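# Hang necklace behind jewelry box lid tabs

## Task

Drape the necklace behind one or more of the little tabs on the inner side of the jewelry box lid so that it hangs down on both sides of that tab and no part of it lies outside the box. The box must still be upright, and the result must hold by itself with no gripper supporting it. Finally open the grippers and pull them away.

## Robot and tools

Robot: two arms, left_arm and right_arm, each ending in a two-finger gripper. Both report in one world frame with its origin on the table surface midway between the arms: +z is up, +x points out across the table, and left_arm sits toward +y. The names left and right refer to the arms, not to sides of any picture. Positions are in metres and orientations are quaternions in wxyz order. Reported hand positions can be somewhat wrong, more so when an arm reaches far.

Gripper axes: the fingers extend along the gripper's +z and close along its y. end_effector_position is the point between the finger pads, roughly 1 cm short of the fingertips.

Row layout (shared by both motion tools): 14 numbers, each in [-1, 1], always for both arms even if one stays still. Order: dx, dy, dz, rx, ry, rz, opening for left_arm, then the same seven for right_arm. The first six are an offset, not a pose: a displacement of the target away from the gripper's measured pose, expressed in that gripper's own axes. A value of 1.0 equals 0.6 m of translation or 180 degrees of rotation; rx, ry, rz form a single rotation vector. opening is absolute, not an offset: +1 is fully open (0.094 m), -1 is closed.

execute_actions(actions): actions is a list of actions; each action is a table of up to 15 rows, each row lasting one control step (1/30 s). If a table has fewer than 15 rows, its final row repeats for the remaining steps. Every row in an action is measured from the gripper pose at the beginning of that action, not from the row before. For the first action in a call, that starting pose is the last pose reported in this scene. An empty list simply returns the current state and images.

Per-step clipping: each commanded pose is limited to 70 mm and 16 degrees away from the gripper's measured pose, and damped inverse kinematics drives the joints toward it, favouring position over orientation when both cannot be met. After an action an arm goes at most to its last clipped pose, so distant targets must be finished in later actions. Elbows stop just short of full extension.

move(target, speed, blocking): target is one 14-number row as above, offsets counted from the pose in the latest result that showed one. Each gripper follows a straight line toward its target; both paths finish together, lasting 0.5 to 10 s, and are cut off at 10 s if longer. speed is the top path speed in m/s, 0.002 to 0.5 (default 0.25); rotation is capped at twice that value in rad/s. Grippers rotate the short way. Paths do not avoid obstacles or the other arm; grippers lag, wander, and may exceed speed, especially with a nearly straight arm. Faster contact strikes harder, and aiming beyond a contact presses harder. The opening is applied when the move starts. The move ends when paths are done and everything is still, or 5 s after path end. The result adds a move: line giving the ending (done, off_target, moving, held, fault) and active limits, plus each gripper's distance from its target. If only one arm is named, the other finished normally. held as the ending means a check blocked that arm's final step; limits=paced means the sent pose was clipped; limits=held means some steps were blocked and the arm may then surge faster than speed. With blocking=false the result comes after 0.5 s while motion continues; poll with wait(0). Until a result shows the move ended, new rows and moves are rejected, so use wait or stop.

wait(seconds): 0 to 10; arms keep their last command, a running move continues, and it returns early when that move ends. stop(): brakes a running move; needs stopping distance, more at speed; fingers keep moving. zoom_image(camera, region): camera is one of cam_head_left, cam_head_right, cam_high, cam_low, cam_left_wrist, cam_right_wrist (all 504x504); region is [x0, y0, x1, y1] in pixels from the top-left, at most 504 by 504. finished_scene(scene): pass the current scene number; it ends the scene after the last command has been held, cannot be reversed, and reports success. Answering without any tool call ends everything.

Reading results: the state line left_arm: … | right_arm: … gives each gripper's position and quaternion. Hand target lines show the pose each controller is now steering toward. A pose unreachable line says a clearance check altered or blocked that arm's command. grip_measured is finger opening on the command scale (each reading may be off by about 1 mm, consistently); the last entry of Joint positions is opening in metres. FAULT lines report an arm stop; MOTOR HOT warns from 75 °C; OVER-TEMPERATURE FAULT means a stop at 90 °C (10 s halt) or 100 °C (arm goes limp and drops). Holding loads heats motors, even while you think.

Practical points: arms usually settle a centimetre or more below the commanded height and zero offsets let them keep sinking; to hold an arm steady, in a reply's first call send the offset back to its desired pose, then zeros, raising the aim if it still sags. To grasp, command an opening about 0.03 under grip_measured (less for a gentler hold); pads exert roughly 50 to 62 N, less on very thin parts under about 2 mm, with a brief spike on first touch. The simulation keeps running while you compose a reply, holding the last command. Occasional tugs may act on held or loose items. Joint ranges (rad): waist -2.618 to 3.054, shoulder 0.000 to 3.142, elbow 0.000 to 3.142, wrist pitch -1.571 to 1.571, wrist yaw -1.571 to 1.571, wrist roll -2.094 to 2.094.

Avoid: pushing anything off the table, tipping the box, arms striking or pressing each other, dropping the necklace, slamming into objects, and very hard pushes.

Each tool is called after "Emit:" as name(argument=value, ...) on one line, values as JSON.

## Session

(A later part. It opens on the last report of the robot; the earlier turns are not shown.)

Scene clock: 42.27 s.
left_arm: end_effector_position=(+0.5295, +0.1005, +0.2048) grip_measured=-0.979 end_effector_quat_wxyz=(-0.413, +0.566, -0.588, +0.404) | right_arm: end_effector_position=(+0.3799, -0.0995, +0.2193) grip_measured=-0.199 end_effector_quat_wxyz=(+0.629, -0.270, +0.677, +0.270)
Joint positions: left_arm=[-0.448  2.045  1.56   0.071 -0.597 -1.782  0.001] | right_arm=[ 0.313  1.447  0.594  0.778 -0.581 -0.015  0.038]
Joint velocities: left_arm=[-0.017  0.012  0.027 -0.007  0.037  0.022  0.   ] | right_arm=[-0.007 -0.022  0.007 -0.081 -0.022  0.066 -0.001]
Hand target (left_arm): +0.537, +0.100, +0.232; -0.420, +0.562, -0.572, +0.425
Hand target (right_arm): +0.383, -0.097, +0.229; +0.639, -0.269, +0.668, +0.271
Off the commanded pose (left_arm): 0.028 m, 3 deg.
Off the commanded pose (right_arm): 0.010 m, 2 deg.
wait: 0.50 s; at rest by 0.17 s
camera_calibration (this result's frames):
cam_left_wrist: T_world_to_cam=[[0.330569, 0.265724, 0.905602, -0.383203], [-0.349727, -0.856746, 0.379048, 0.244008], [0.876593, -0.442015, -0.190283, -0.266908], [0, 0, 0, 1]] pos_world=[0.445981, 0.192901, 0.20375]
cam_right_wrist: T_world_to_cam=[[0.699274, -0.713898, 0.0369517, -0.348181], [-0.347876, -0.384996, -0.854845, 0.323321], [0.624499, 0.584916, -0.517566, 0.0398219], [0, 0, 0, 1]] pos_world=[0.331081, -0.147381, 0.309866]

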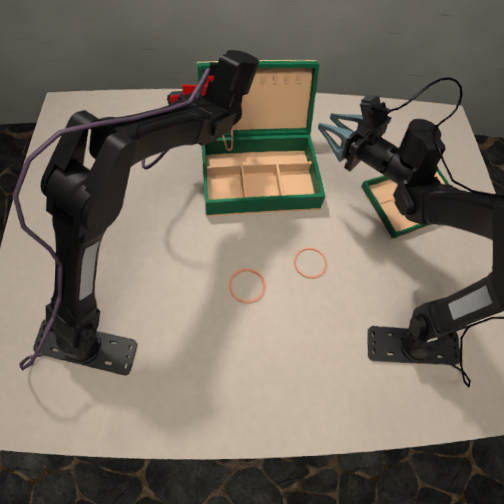

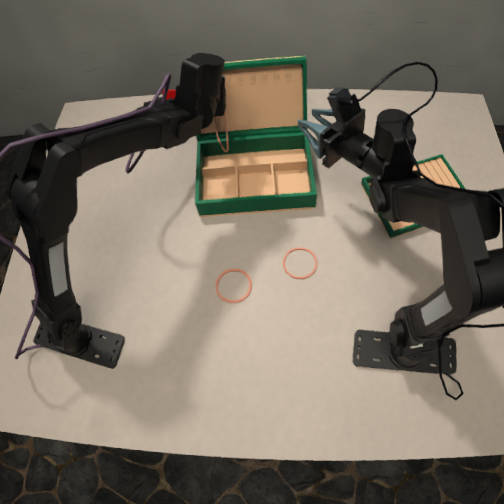

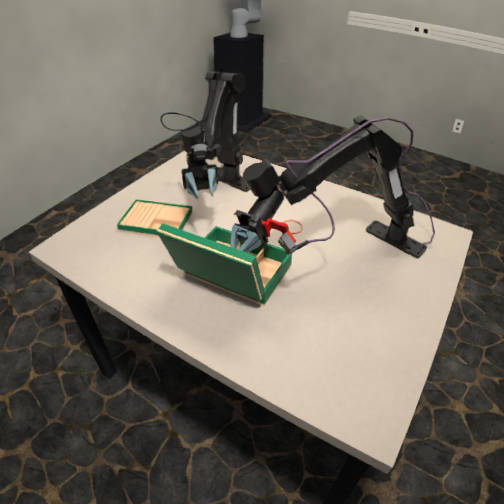

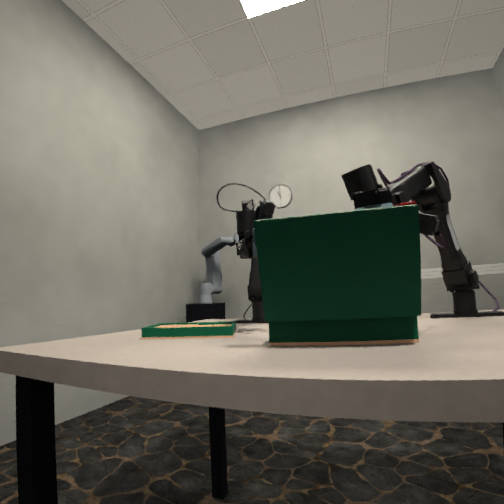

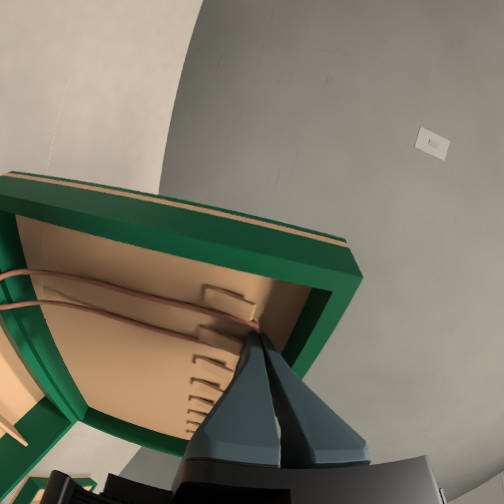

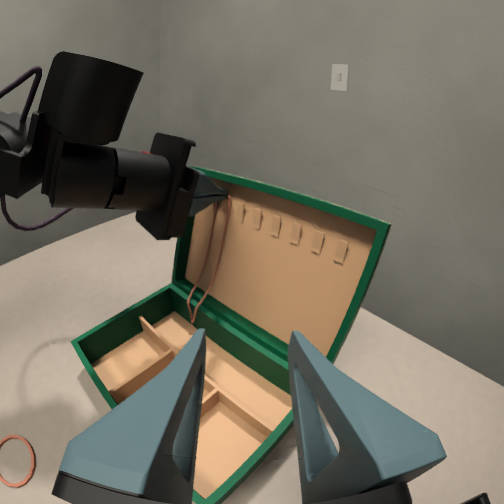

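Emit:
execute_actions(actions=[[[-0.006,-0.047,0,0.014,0,-0.008,-1,-0.016,0,0,0,-0.008,0,-0.2],[-0.01,-0.047,0,0.014,0,-0.008,-1,-0.016,0,0,0,-0.008,0,-0.2],[-0.014,-0.047,0,0.014,0,-0.008,-1,-0.016,0,0,0,-0.008,0,-0.2],[-0.018,-0.047,0,0.014,0,-0.008,-1,-0.016,0,0,0,-0.008,0,-0.2]]])

Emit:
zoom_image(camera="cam_left_wrist", region=[150, 220, 350, 420])

Emit:
zoom_image(camera="cam_right_wrist", region=[180, 150, 280, 250])

Scene clock: 43.30 s.
left_arm: end_effector_position=(+0.5324, +0.1034, +0.2042) grip_measured=-0.979 end_effector_quat_wxyz=(-0.409, +0.566, -0.589, +0.406) | right_arm: end_effector_position=(+0.3799, -0.0995, +0.2193) grip_measured=-0.199 end_effector_quat_wxyz=(+0.628, -0.268, +0.677, +0.272)
Joint positions: left_arm=[-0.437  2.045  1.56   0.072 -0.579 -1.782  0.001] | right_arm=[ 0.313  1.447  0.594  0.778 -0.581 -0.009  0.038]
Joint velocities: left_arm=[ 0.002 -0.017  0.002  0.007  0.066 -0.007 -0.   ] | right_arm=[-0.017  0.002  0.002  0.007 -0.037 -0.022  0.001]
Hand target (left_arm): +0.538, +0.111, +0.232; -0.421, +0.564, -0.572, +0.422
Hand target (right_arm): +0.380, -0.099, +0.229; +0.638, -0.267, +0.669, +0.274
Off the commanded pose (left_arm): 0.029 m, 3 deg.
Off the commanded pose (right_arm): 0.010 m, 1 deg.
camera_calibration (this result's frames):
cam_left_wrist: T_world_to_cam=[[0.335275, 0.269329, 0.902803, -0.38672], [-0.352677, -0.852712, 0.38536, 0.247576], [0.873619, -0.447599, -0.190907, -0.265945], [0, 0, 0, 1]] pos_world=[0.449307, 0.19623, 0.202955]
cam_right_wrist: T_world_to_cam=[[0.69915, -0.714309, 0.0308637, -0.34684], [-0.351705, -0.381184, -0.854987, 0.325186], [0.622489, 0.586909, -0.517731, 0.0408197], [0, 0, 0, 1]] pos_world=[0.331453, -0.147753, 0.309868]

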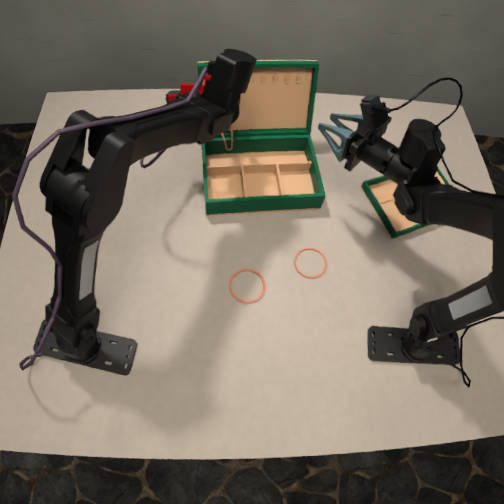

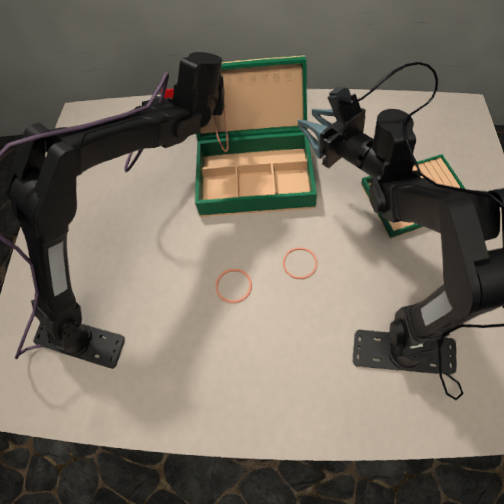

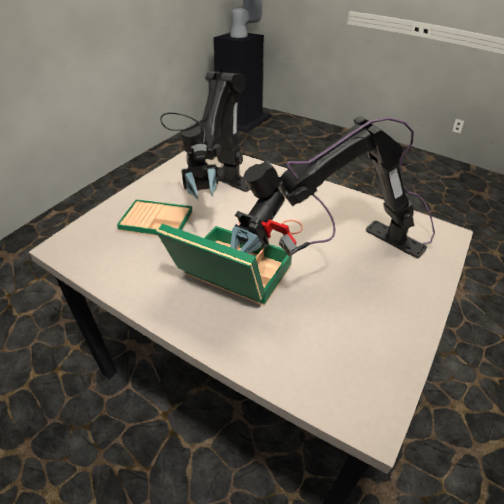

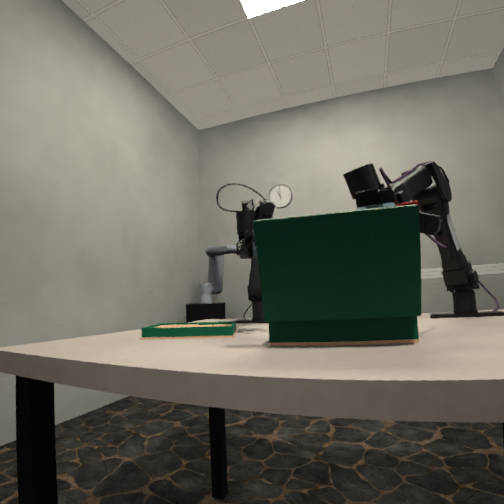

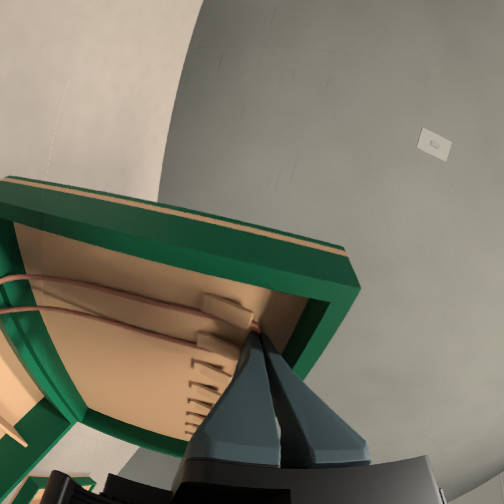

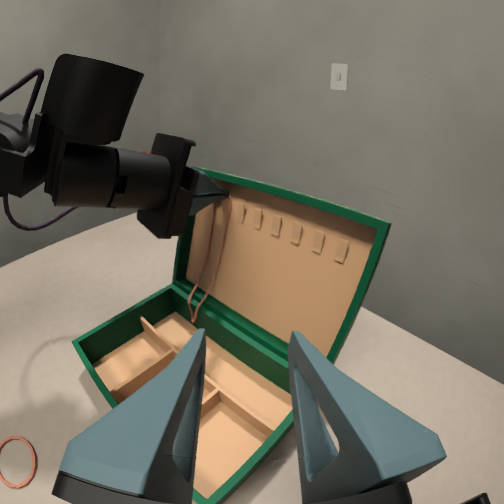

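Region (150, 220, 350, 420) of cam_left_wrist's 504x504 image, scaled by 2.520, with more detail than that image has.

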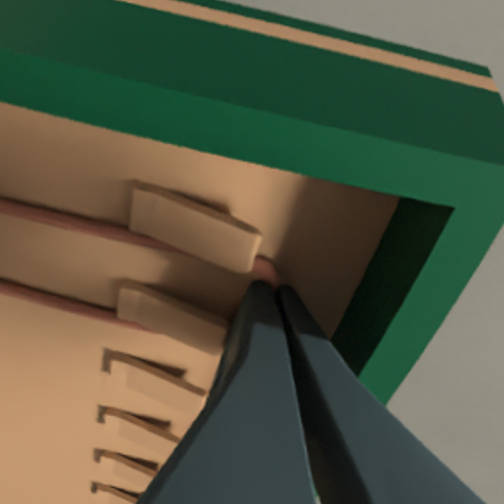

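Region (180, 150, 280, 250) of cam_right_wrist's 504x504 image, scaled by 5.040, with more detail than that image has.

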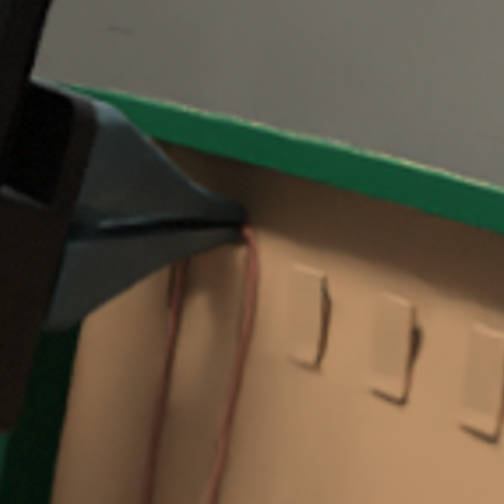

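Emit:
execute_actions(actions=[[[-0.01,-0.04,-0.004,0.012,-0.01,-0.008,-1,-0.016,0,0,0,-0.008,0,-0.2],[-0.014,-0.04,-0.004,0.012,-0.015,-0.008,-1,-0.016,0,0,0,-0.008,0,-0.2],[-0.018,-0.04,-0.004,0.012,-0.02,-0.008,-1,-0.016,0,0,0,-0.008,0,-0.2],[-0.023,-0.04,-0.004,0.012,-0.026,-0.008,-1,-0.016,0,0,0,-0.008,0,-0.2]]])

Emit:
zoom_image(camera="cam_left_wrist", region=[150, 220, 350, 420])

Emit:
zoom_image(camera="cam_right_wrist", region=[180, 150, 280, 250])

Scene clock: 44.40 s.
left_arm: end_effector_position=(+0.5319, +0.1133, +0.2032) grip_measured=-0.979 end_effector_quat_wxyz=(-0.425, +0.577, -0.579, +0.390) | right_arm: end_effector_position=(+0.3799, -0.0995, +0.2193) grip_measured=-0.199 end_effector_quat_wxyz=(+0.628, -0.266, +0.678, +0.274)
Joint positions: left_arm=[-0.437  2.045  1.56   0.056 -0.632 -1.79   0.001] | right_arm=[ 0.313  1.447  0.594  0.778 -0.581 -0.003  0.038]
Joint velocities: left_arm=[ 0.002 -0.012  0.002  0.022 -0.022 -0.037 -0.   ] | right_arm=[ 0.002 -0.002 -0.002 -0.007  0.037 -0.007  0.   ]
Hand target (left_arm): +0.537, +0.117, +0.228; -0.438, +0.581, -0.557, +0.399
Hand target (right_arm): +0.380, -0.099, +0.229; +0.637, -0.265, +0.670, +0.276
Off the commanded pose (left_arm): 0.026 m, 3 deg.
Off the commanded pose (right_arm): 0.010 m, 1 deg.
camera_calibration (this result's frames):
cam_left_wrist: T_world_to_cam=[[0.321767, 0.268915, 0.907828, -0.3821], [-0.308948, -0.876519, 0.369143, 0.23895], [0.894996, -0.39925, -0.198954, -0.276501], [0, 0, 0, 1]] pos_world=[0.444237, 0.201803, 0.203663]
cam_right_wrist: T_world_to_cam=[[0.698989, -0.714716, 0.024394, -0.345401], [-0.355774, -0.37713, -0.855101, 0.32716], [0.620355, 0.589027, -0.517887, 0.0418758], [0, 0, 0, 1]] pos_world=[0.331849, -0.148148, 0.309868]

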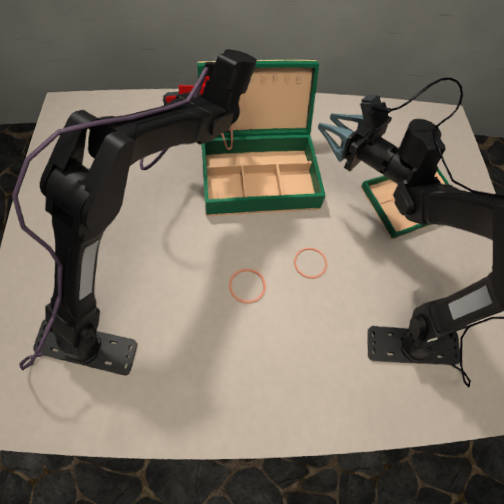

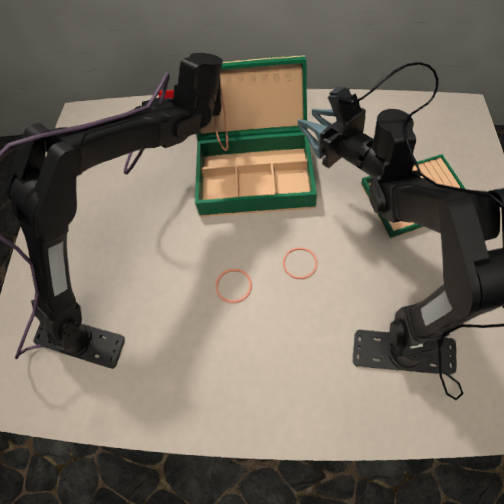

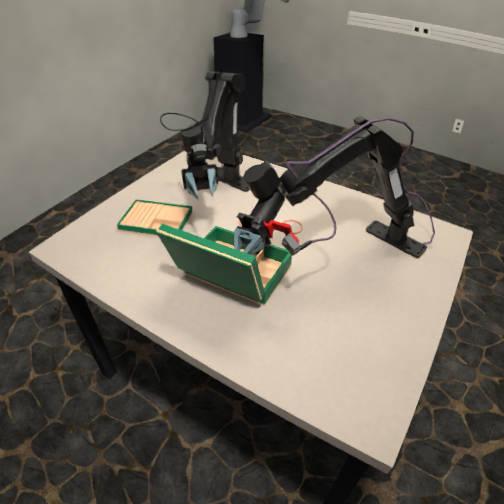

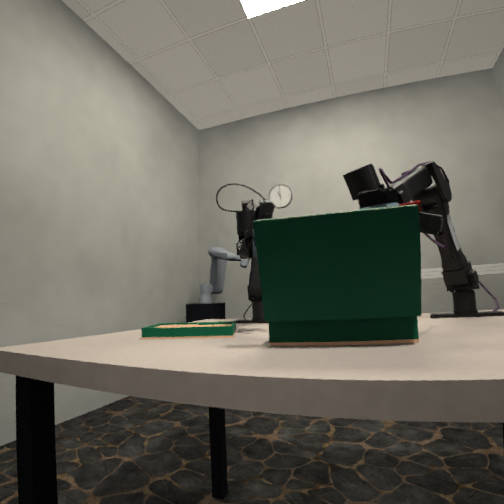

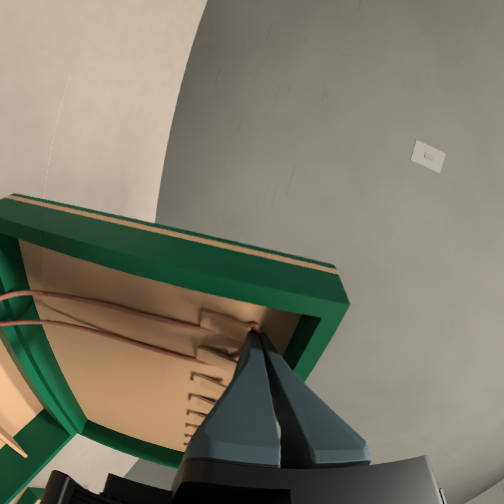

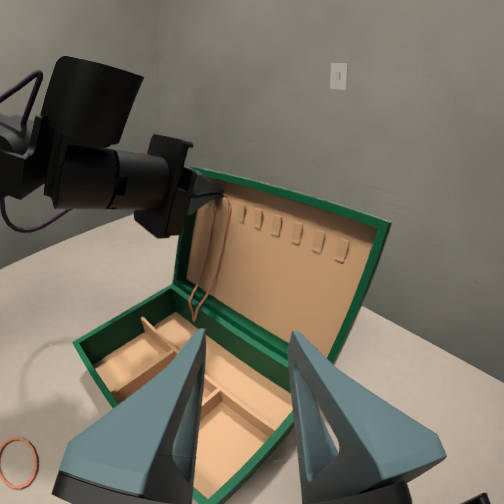

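Region (150, 220, 350, 420) of cam_left_wrist's 504x504 image, scaled by 2.520, with more detail than that image has.

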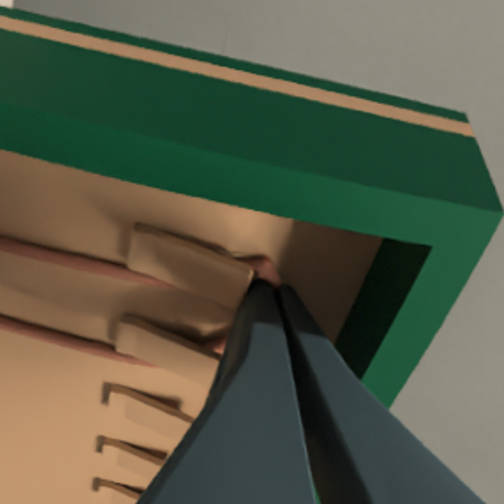

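Region (180, 150, 280, 250) of cam_right_wrist's 504x504 image, scaled by 5.040, with more detail than that image has.

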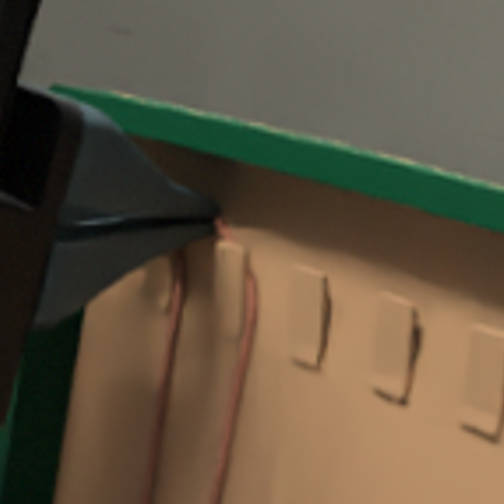

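Tucked behind. Release slightly and retract.

Emit:
execute_actions(actions=[[[-0.005,-0.04,-0.004,0.012,-0.005,-0.008,-0.88,-0.016,0,0,0,-0.008,0,-0.2]]])

Emit:
move(target=[-0.015,-0.005,-0.06,0,0,0,-0.88,-0.016,0,0,0,-0.008,0,-0.2], speed=0.03)

Emit:
zoom_image(camera="cam_left_wrist", region=[150, 220, 350, 420])

Scene clock: 45.23 s.
left_arm: end_effector_position=(+0.5326, +0.1133, +0.2056) grip_measured=-0.882 end_effector_quat_wxyz=(-0.426, +0.577, -0.576, +0.392) | right_arm: end_effector_position=(+0.3799, -0.0995, +0.2193) grip_measured=-0.199 end_effector_quat_wxyz=(+0.627, -0.264, +0.679, +0.276)
Joint positions: left_arm=[-0.437  2.045  1.564  0.058 -0.634 -1.791  0.006] | right_arm=[ 0.313  1.447  0.594  0.778 -0.581  0.003  0.038]
Joint velocities: left_arm=[ 0.012  0.007  0.002 -0.022 -0.037  0.007 -0.   ] | right_arm=[-0.017 -0.002 -0.027  0.007  0.022 -0.007  0.001]
Hand target (left_arm): +0.537, +0.116, +0.227; -0.435, +0.579, -0.561, +0.402
Hand target (right_arm): +0.380, -0.099, +0.229; +0.636, -0.263, +0.670, +0.278
Off the commanded pose (left_arm): 0.022 m, 2 deg.
Off the commanded pose (right_arm): 0.010 m, 1 deg.
camera_calibration (this result's frames):
cam_left_wrist: T_world_to_cam=[[0.316005, 0.272544, 0.908769, -0.381964], [-0.308769, -0.876164, 0.370133, 0.237944], [0.897108, -0.397563, -0.192719, -0.279231], [0, 0, 0, 1]] pos_world=[0.444672, 0.201567, 0.205233]
cam_right_wrist: T_world_to_cam=[[0.69881, -0.715073, 0.018304, -0.344033], [-0.359601, -0.373313, -0.855175, 0.32901], [0.618345, 0.591023, -0.518016, 0.0428659], [0, 0, 0, 1]] pos_world=[0.332221, -0.14852, 0.309864]

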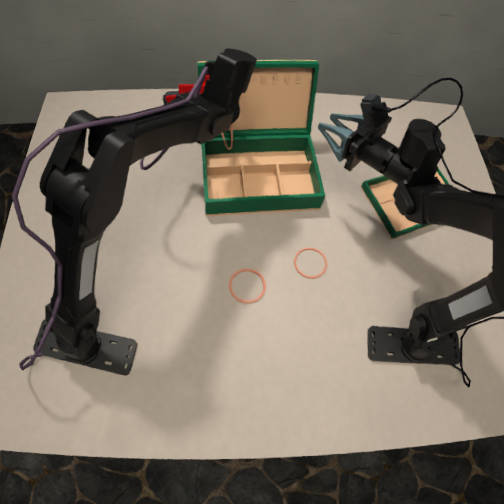

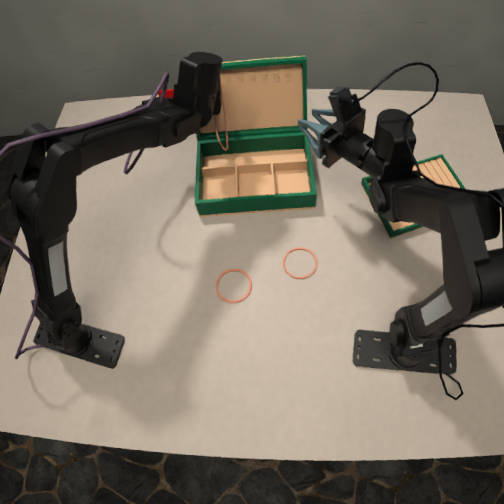

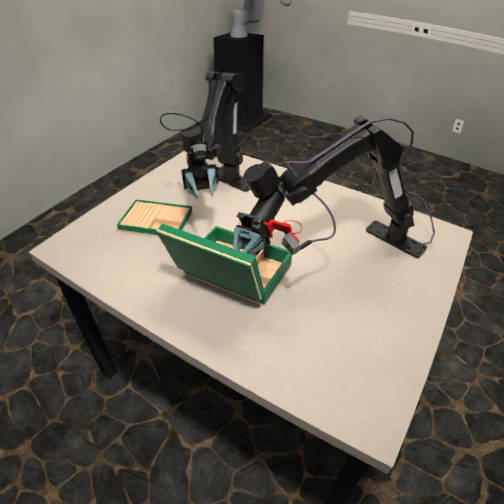

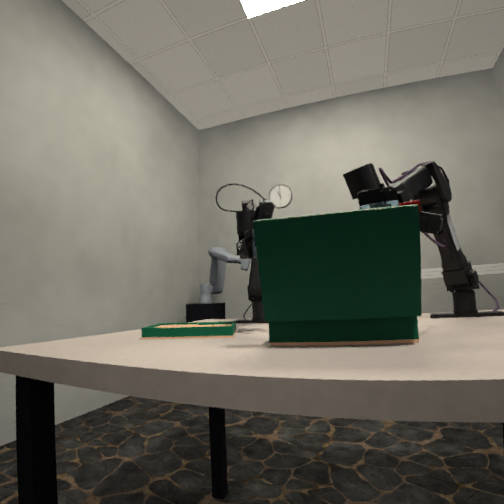

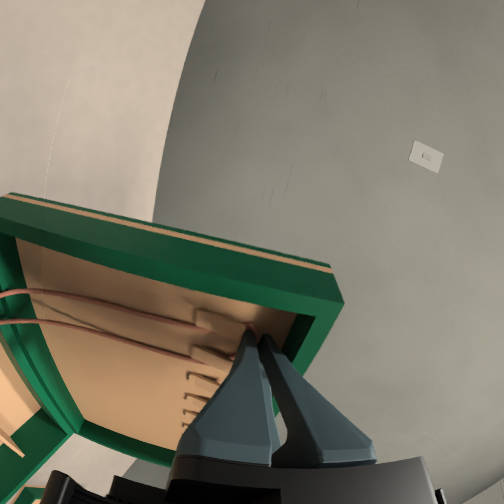

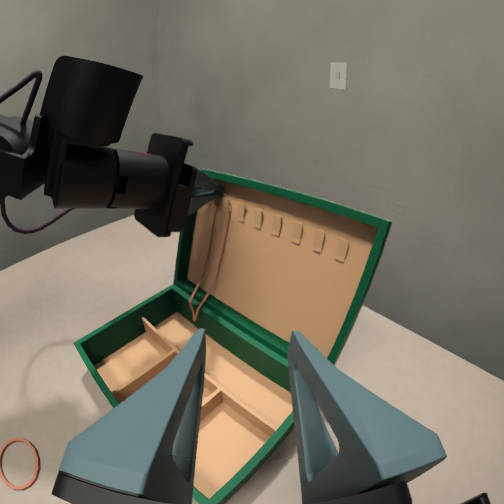

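Scene clock: 46.77 s.
left_arm: end_effector_position=(+0.5074, +0.1192, +0.2116) grip_measured=-0.882 end_effector_quat_wxyz=(-0.422, +0.578, -0.579, +0.391) | right_arm: end_effector_position=(+0.3799, -0.0995, +0.2193) grip_measured=-0.199 end_effector_quat_wxyz=(+0.626, -0.262, +0.680, +0.278)
Joint positions: left_arm=[-0.458  1.95   1.462  0.05  -0.648 -1.808  0.006] | right_arm=[ 0.313  1.447  0.594  0.778 -0.581  0.009  0.038]
Joint velocities: left_arm=[-0.017 -0.002 -0.027  0.037 -0.007 -0.007 -0.   ] | right_arm=[ 0.007  0.017 -0.017 -0.051 -0.007  0.051  0.001]
Hand target (left_arm): +0.500, +0.120, +0.221; -0.426, +0.578, -0.576, +0.392
Hand target (right_arm): +0.381, -0.099, +0.229; +0.635, -0.261, +0.671, +0.280
Off the commanded pose (left_arm): 0.012 m, 1 deg.
Off the commanded pose (right_arm): 0.010 m, 1 deg.
move: off_target (left_arm)
camera_calibration (this result's frames):
cam_left_wrist: T_world_to_cam=[[0.325012, 0.273171, 0.905398, -0.385011], [-0.308888, -0.874204, 0.374641, 0.232025], [0.893843, -0.401429, -0.199748, -0.249526], [0, 0, 0, 1]] pos_world=[0.41984, 0.207844, 0.21182]
cam_right_wrist: T_world_to_cam=[[0.698605, -0.715403, 0.0122133, -0.342653], [-0.363428, -0.369495, -0.855216, 0.330853], [0.616337, 0.593019, -0.518129, 0.0438524], [0, 0, 0, 1]] pos_world=[0.332593, -0.148892, 0.309857]

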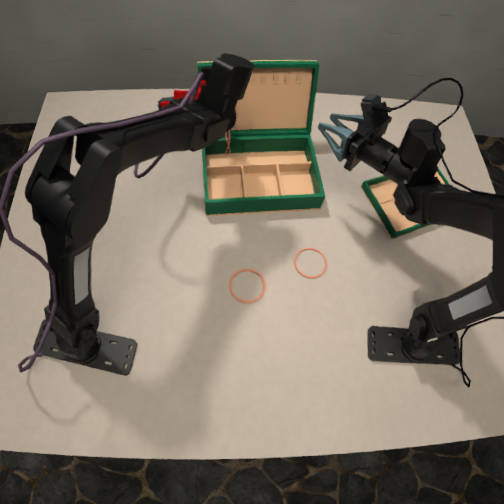

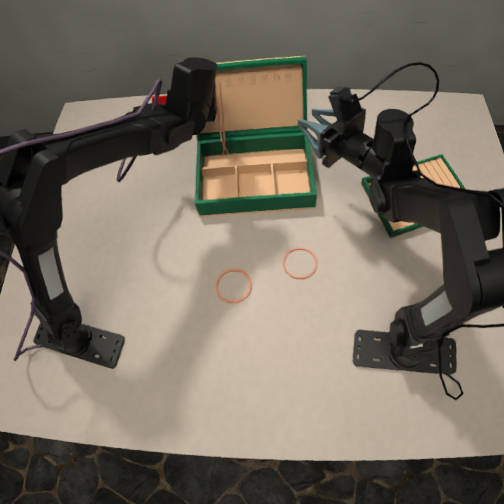

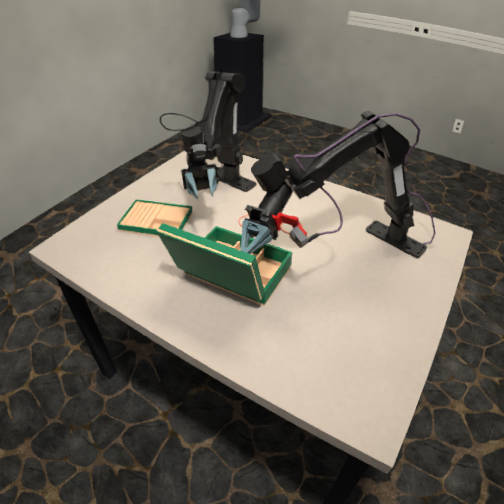

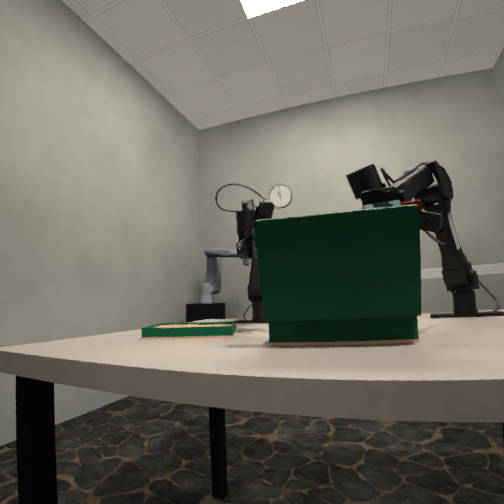

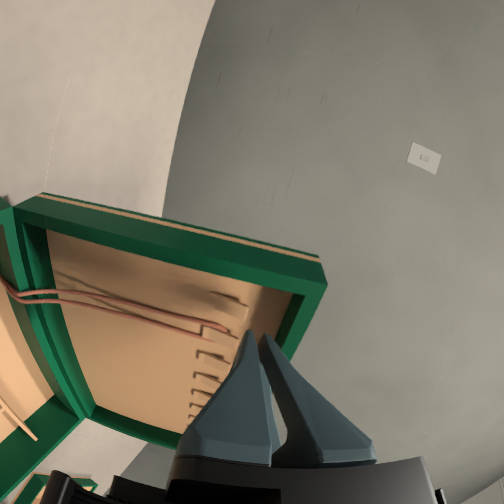

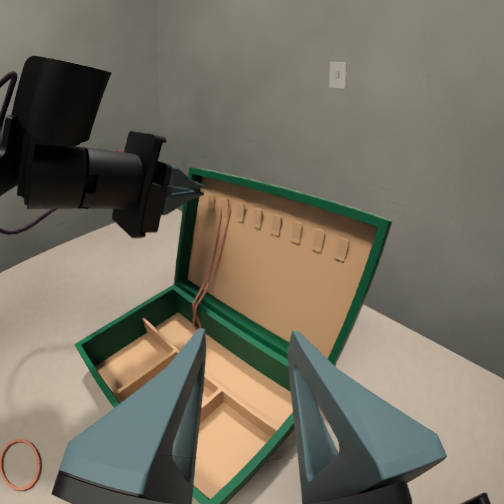

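Region (150, 220, 350, 420) of cam_left_wrist's 504x504 image, scaled by 2.520, with more detail than that image has.

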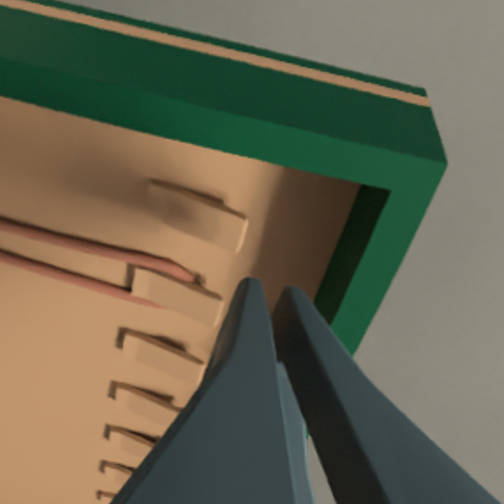

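Emit:
move(target=[-0.25,0,-0.3,0,0,0,-0.88,-0.03,0,-0.18,0,0,0,-0.2])

Emit:
finished_scene(scene=1)

Scene clock: 48.67 s.
left_arm: end_effector_position=(+0.3365, +0.2561, +0.2865) grip_measured=-0.882 end_effector_quat_wxyz=(-0.418, +0.579, -0.573, +0.402) | right_arm: end_effector_position=(+0.3114, -0.1738, +0.2392) grip_measured=-0.199 end_effector_quat_wxyz=(+0.621, -0.257, +0.685, +0.280)
Joint positions: left_arm=[-0.433  1.054  0.913 -0.272 -0.615 -1.805  0.006] | right_arm=[ 0.002  1.023  0.443  0.468 -0.886 -0.023  0.038]
Joint velocities: left_arm=[ 0.002  0.007 -0.002 -0.081 -0.066  0.007 -0.   ] | right_arm=[-0.007 -0.012 -0.017 -0.051 -0.125 -0.051 -0.001]
Hand target (left_arm): +0.334, +0.262, +0.281; -0.422, +0.578, -0.579, +0.390
Hand target (right_arm): +0.307, -0.175, +0.242; +0.626, -0.263, +0.680, +0.277
Off the commanded pose (left_arm): 0.011 m, 2 deg.
Off the commanded pose (right_arm): 0.008 m, 1 deg.
move: off_target (left_arm)
camera_calibration (this result's frames):
cam_left_wrist: T_world_to_cam=[[0.31523, 0.292752, 0.902733, -0.435679], [-0.318308, -0.863513, 0.391185, 0.266543], [0.894041, -0.41066, -0.17902, -0.030501], [0, 0, 0, 1]] pos_world=[0.249451, 0.345184, 0.283573]
cam_right_wrist: T_world_to_cam=[[0.695213, -0.7188, -0.00232749, -0.344275], [-0.379559, -0.36435, -0.850402, 0.300311], [0.610421, 0.592094, -0.526128, 0.14411], [0, 0, 0, 1]] pos_world=[0.265362, -0.223374, 0.330404]

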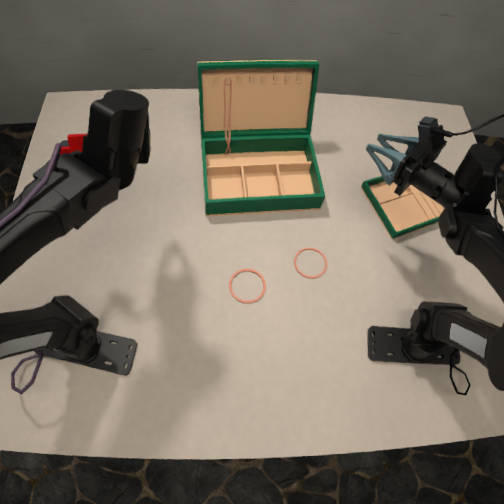

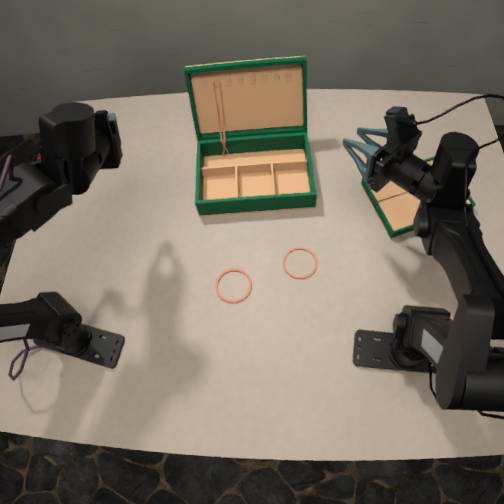

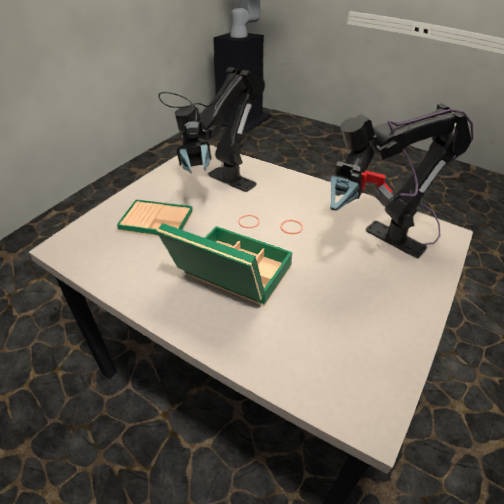

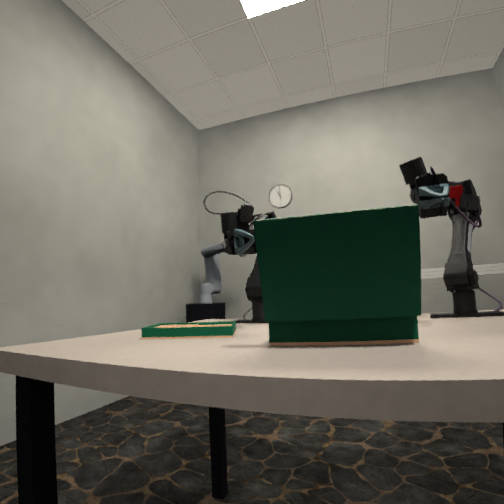

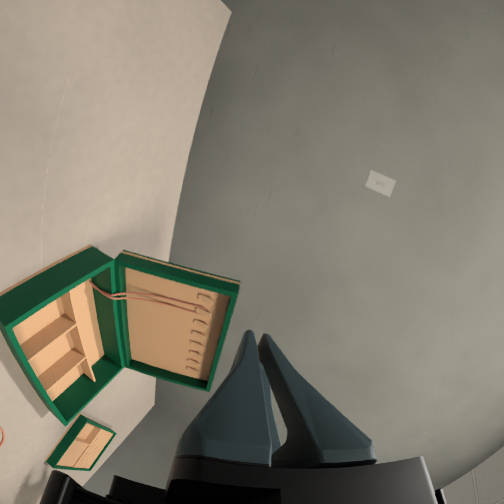

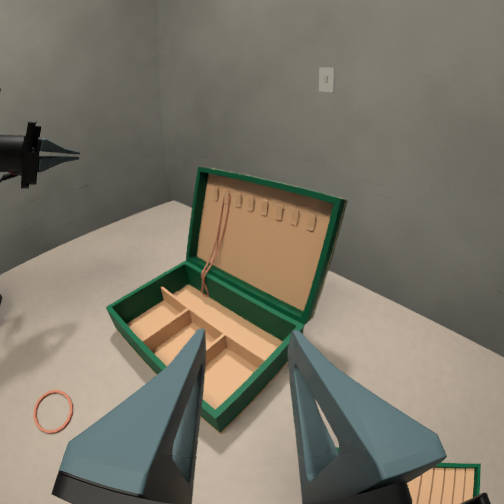

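The scene is finished: the task was done.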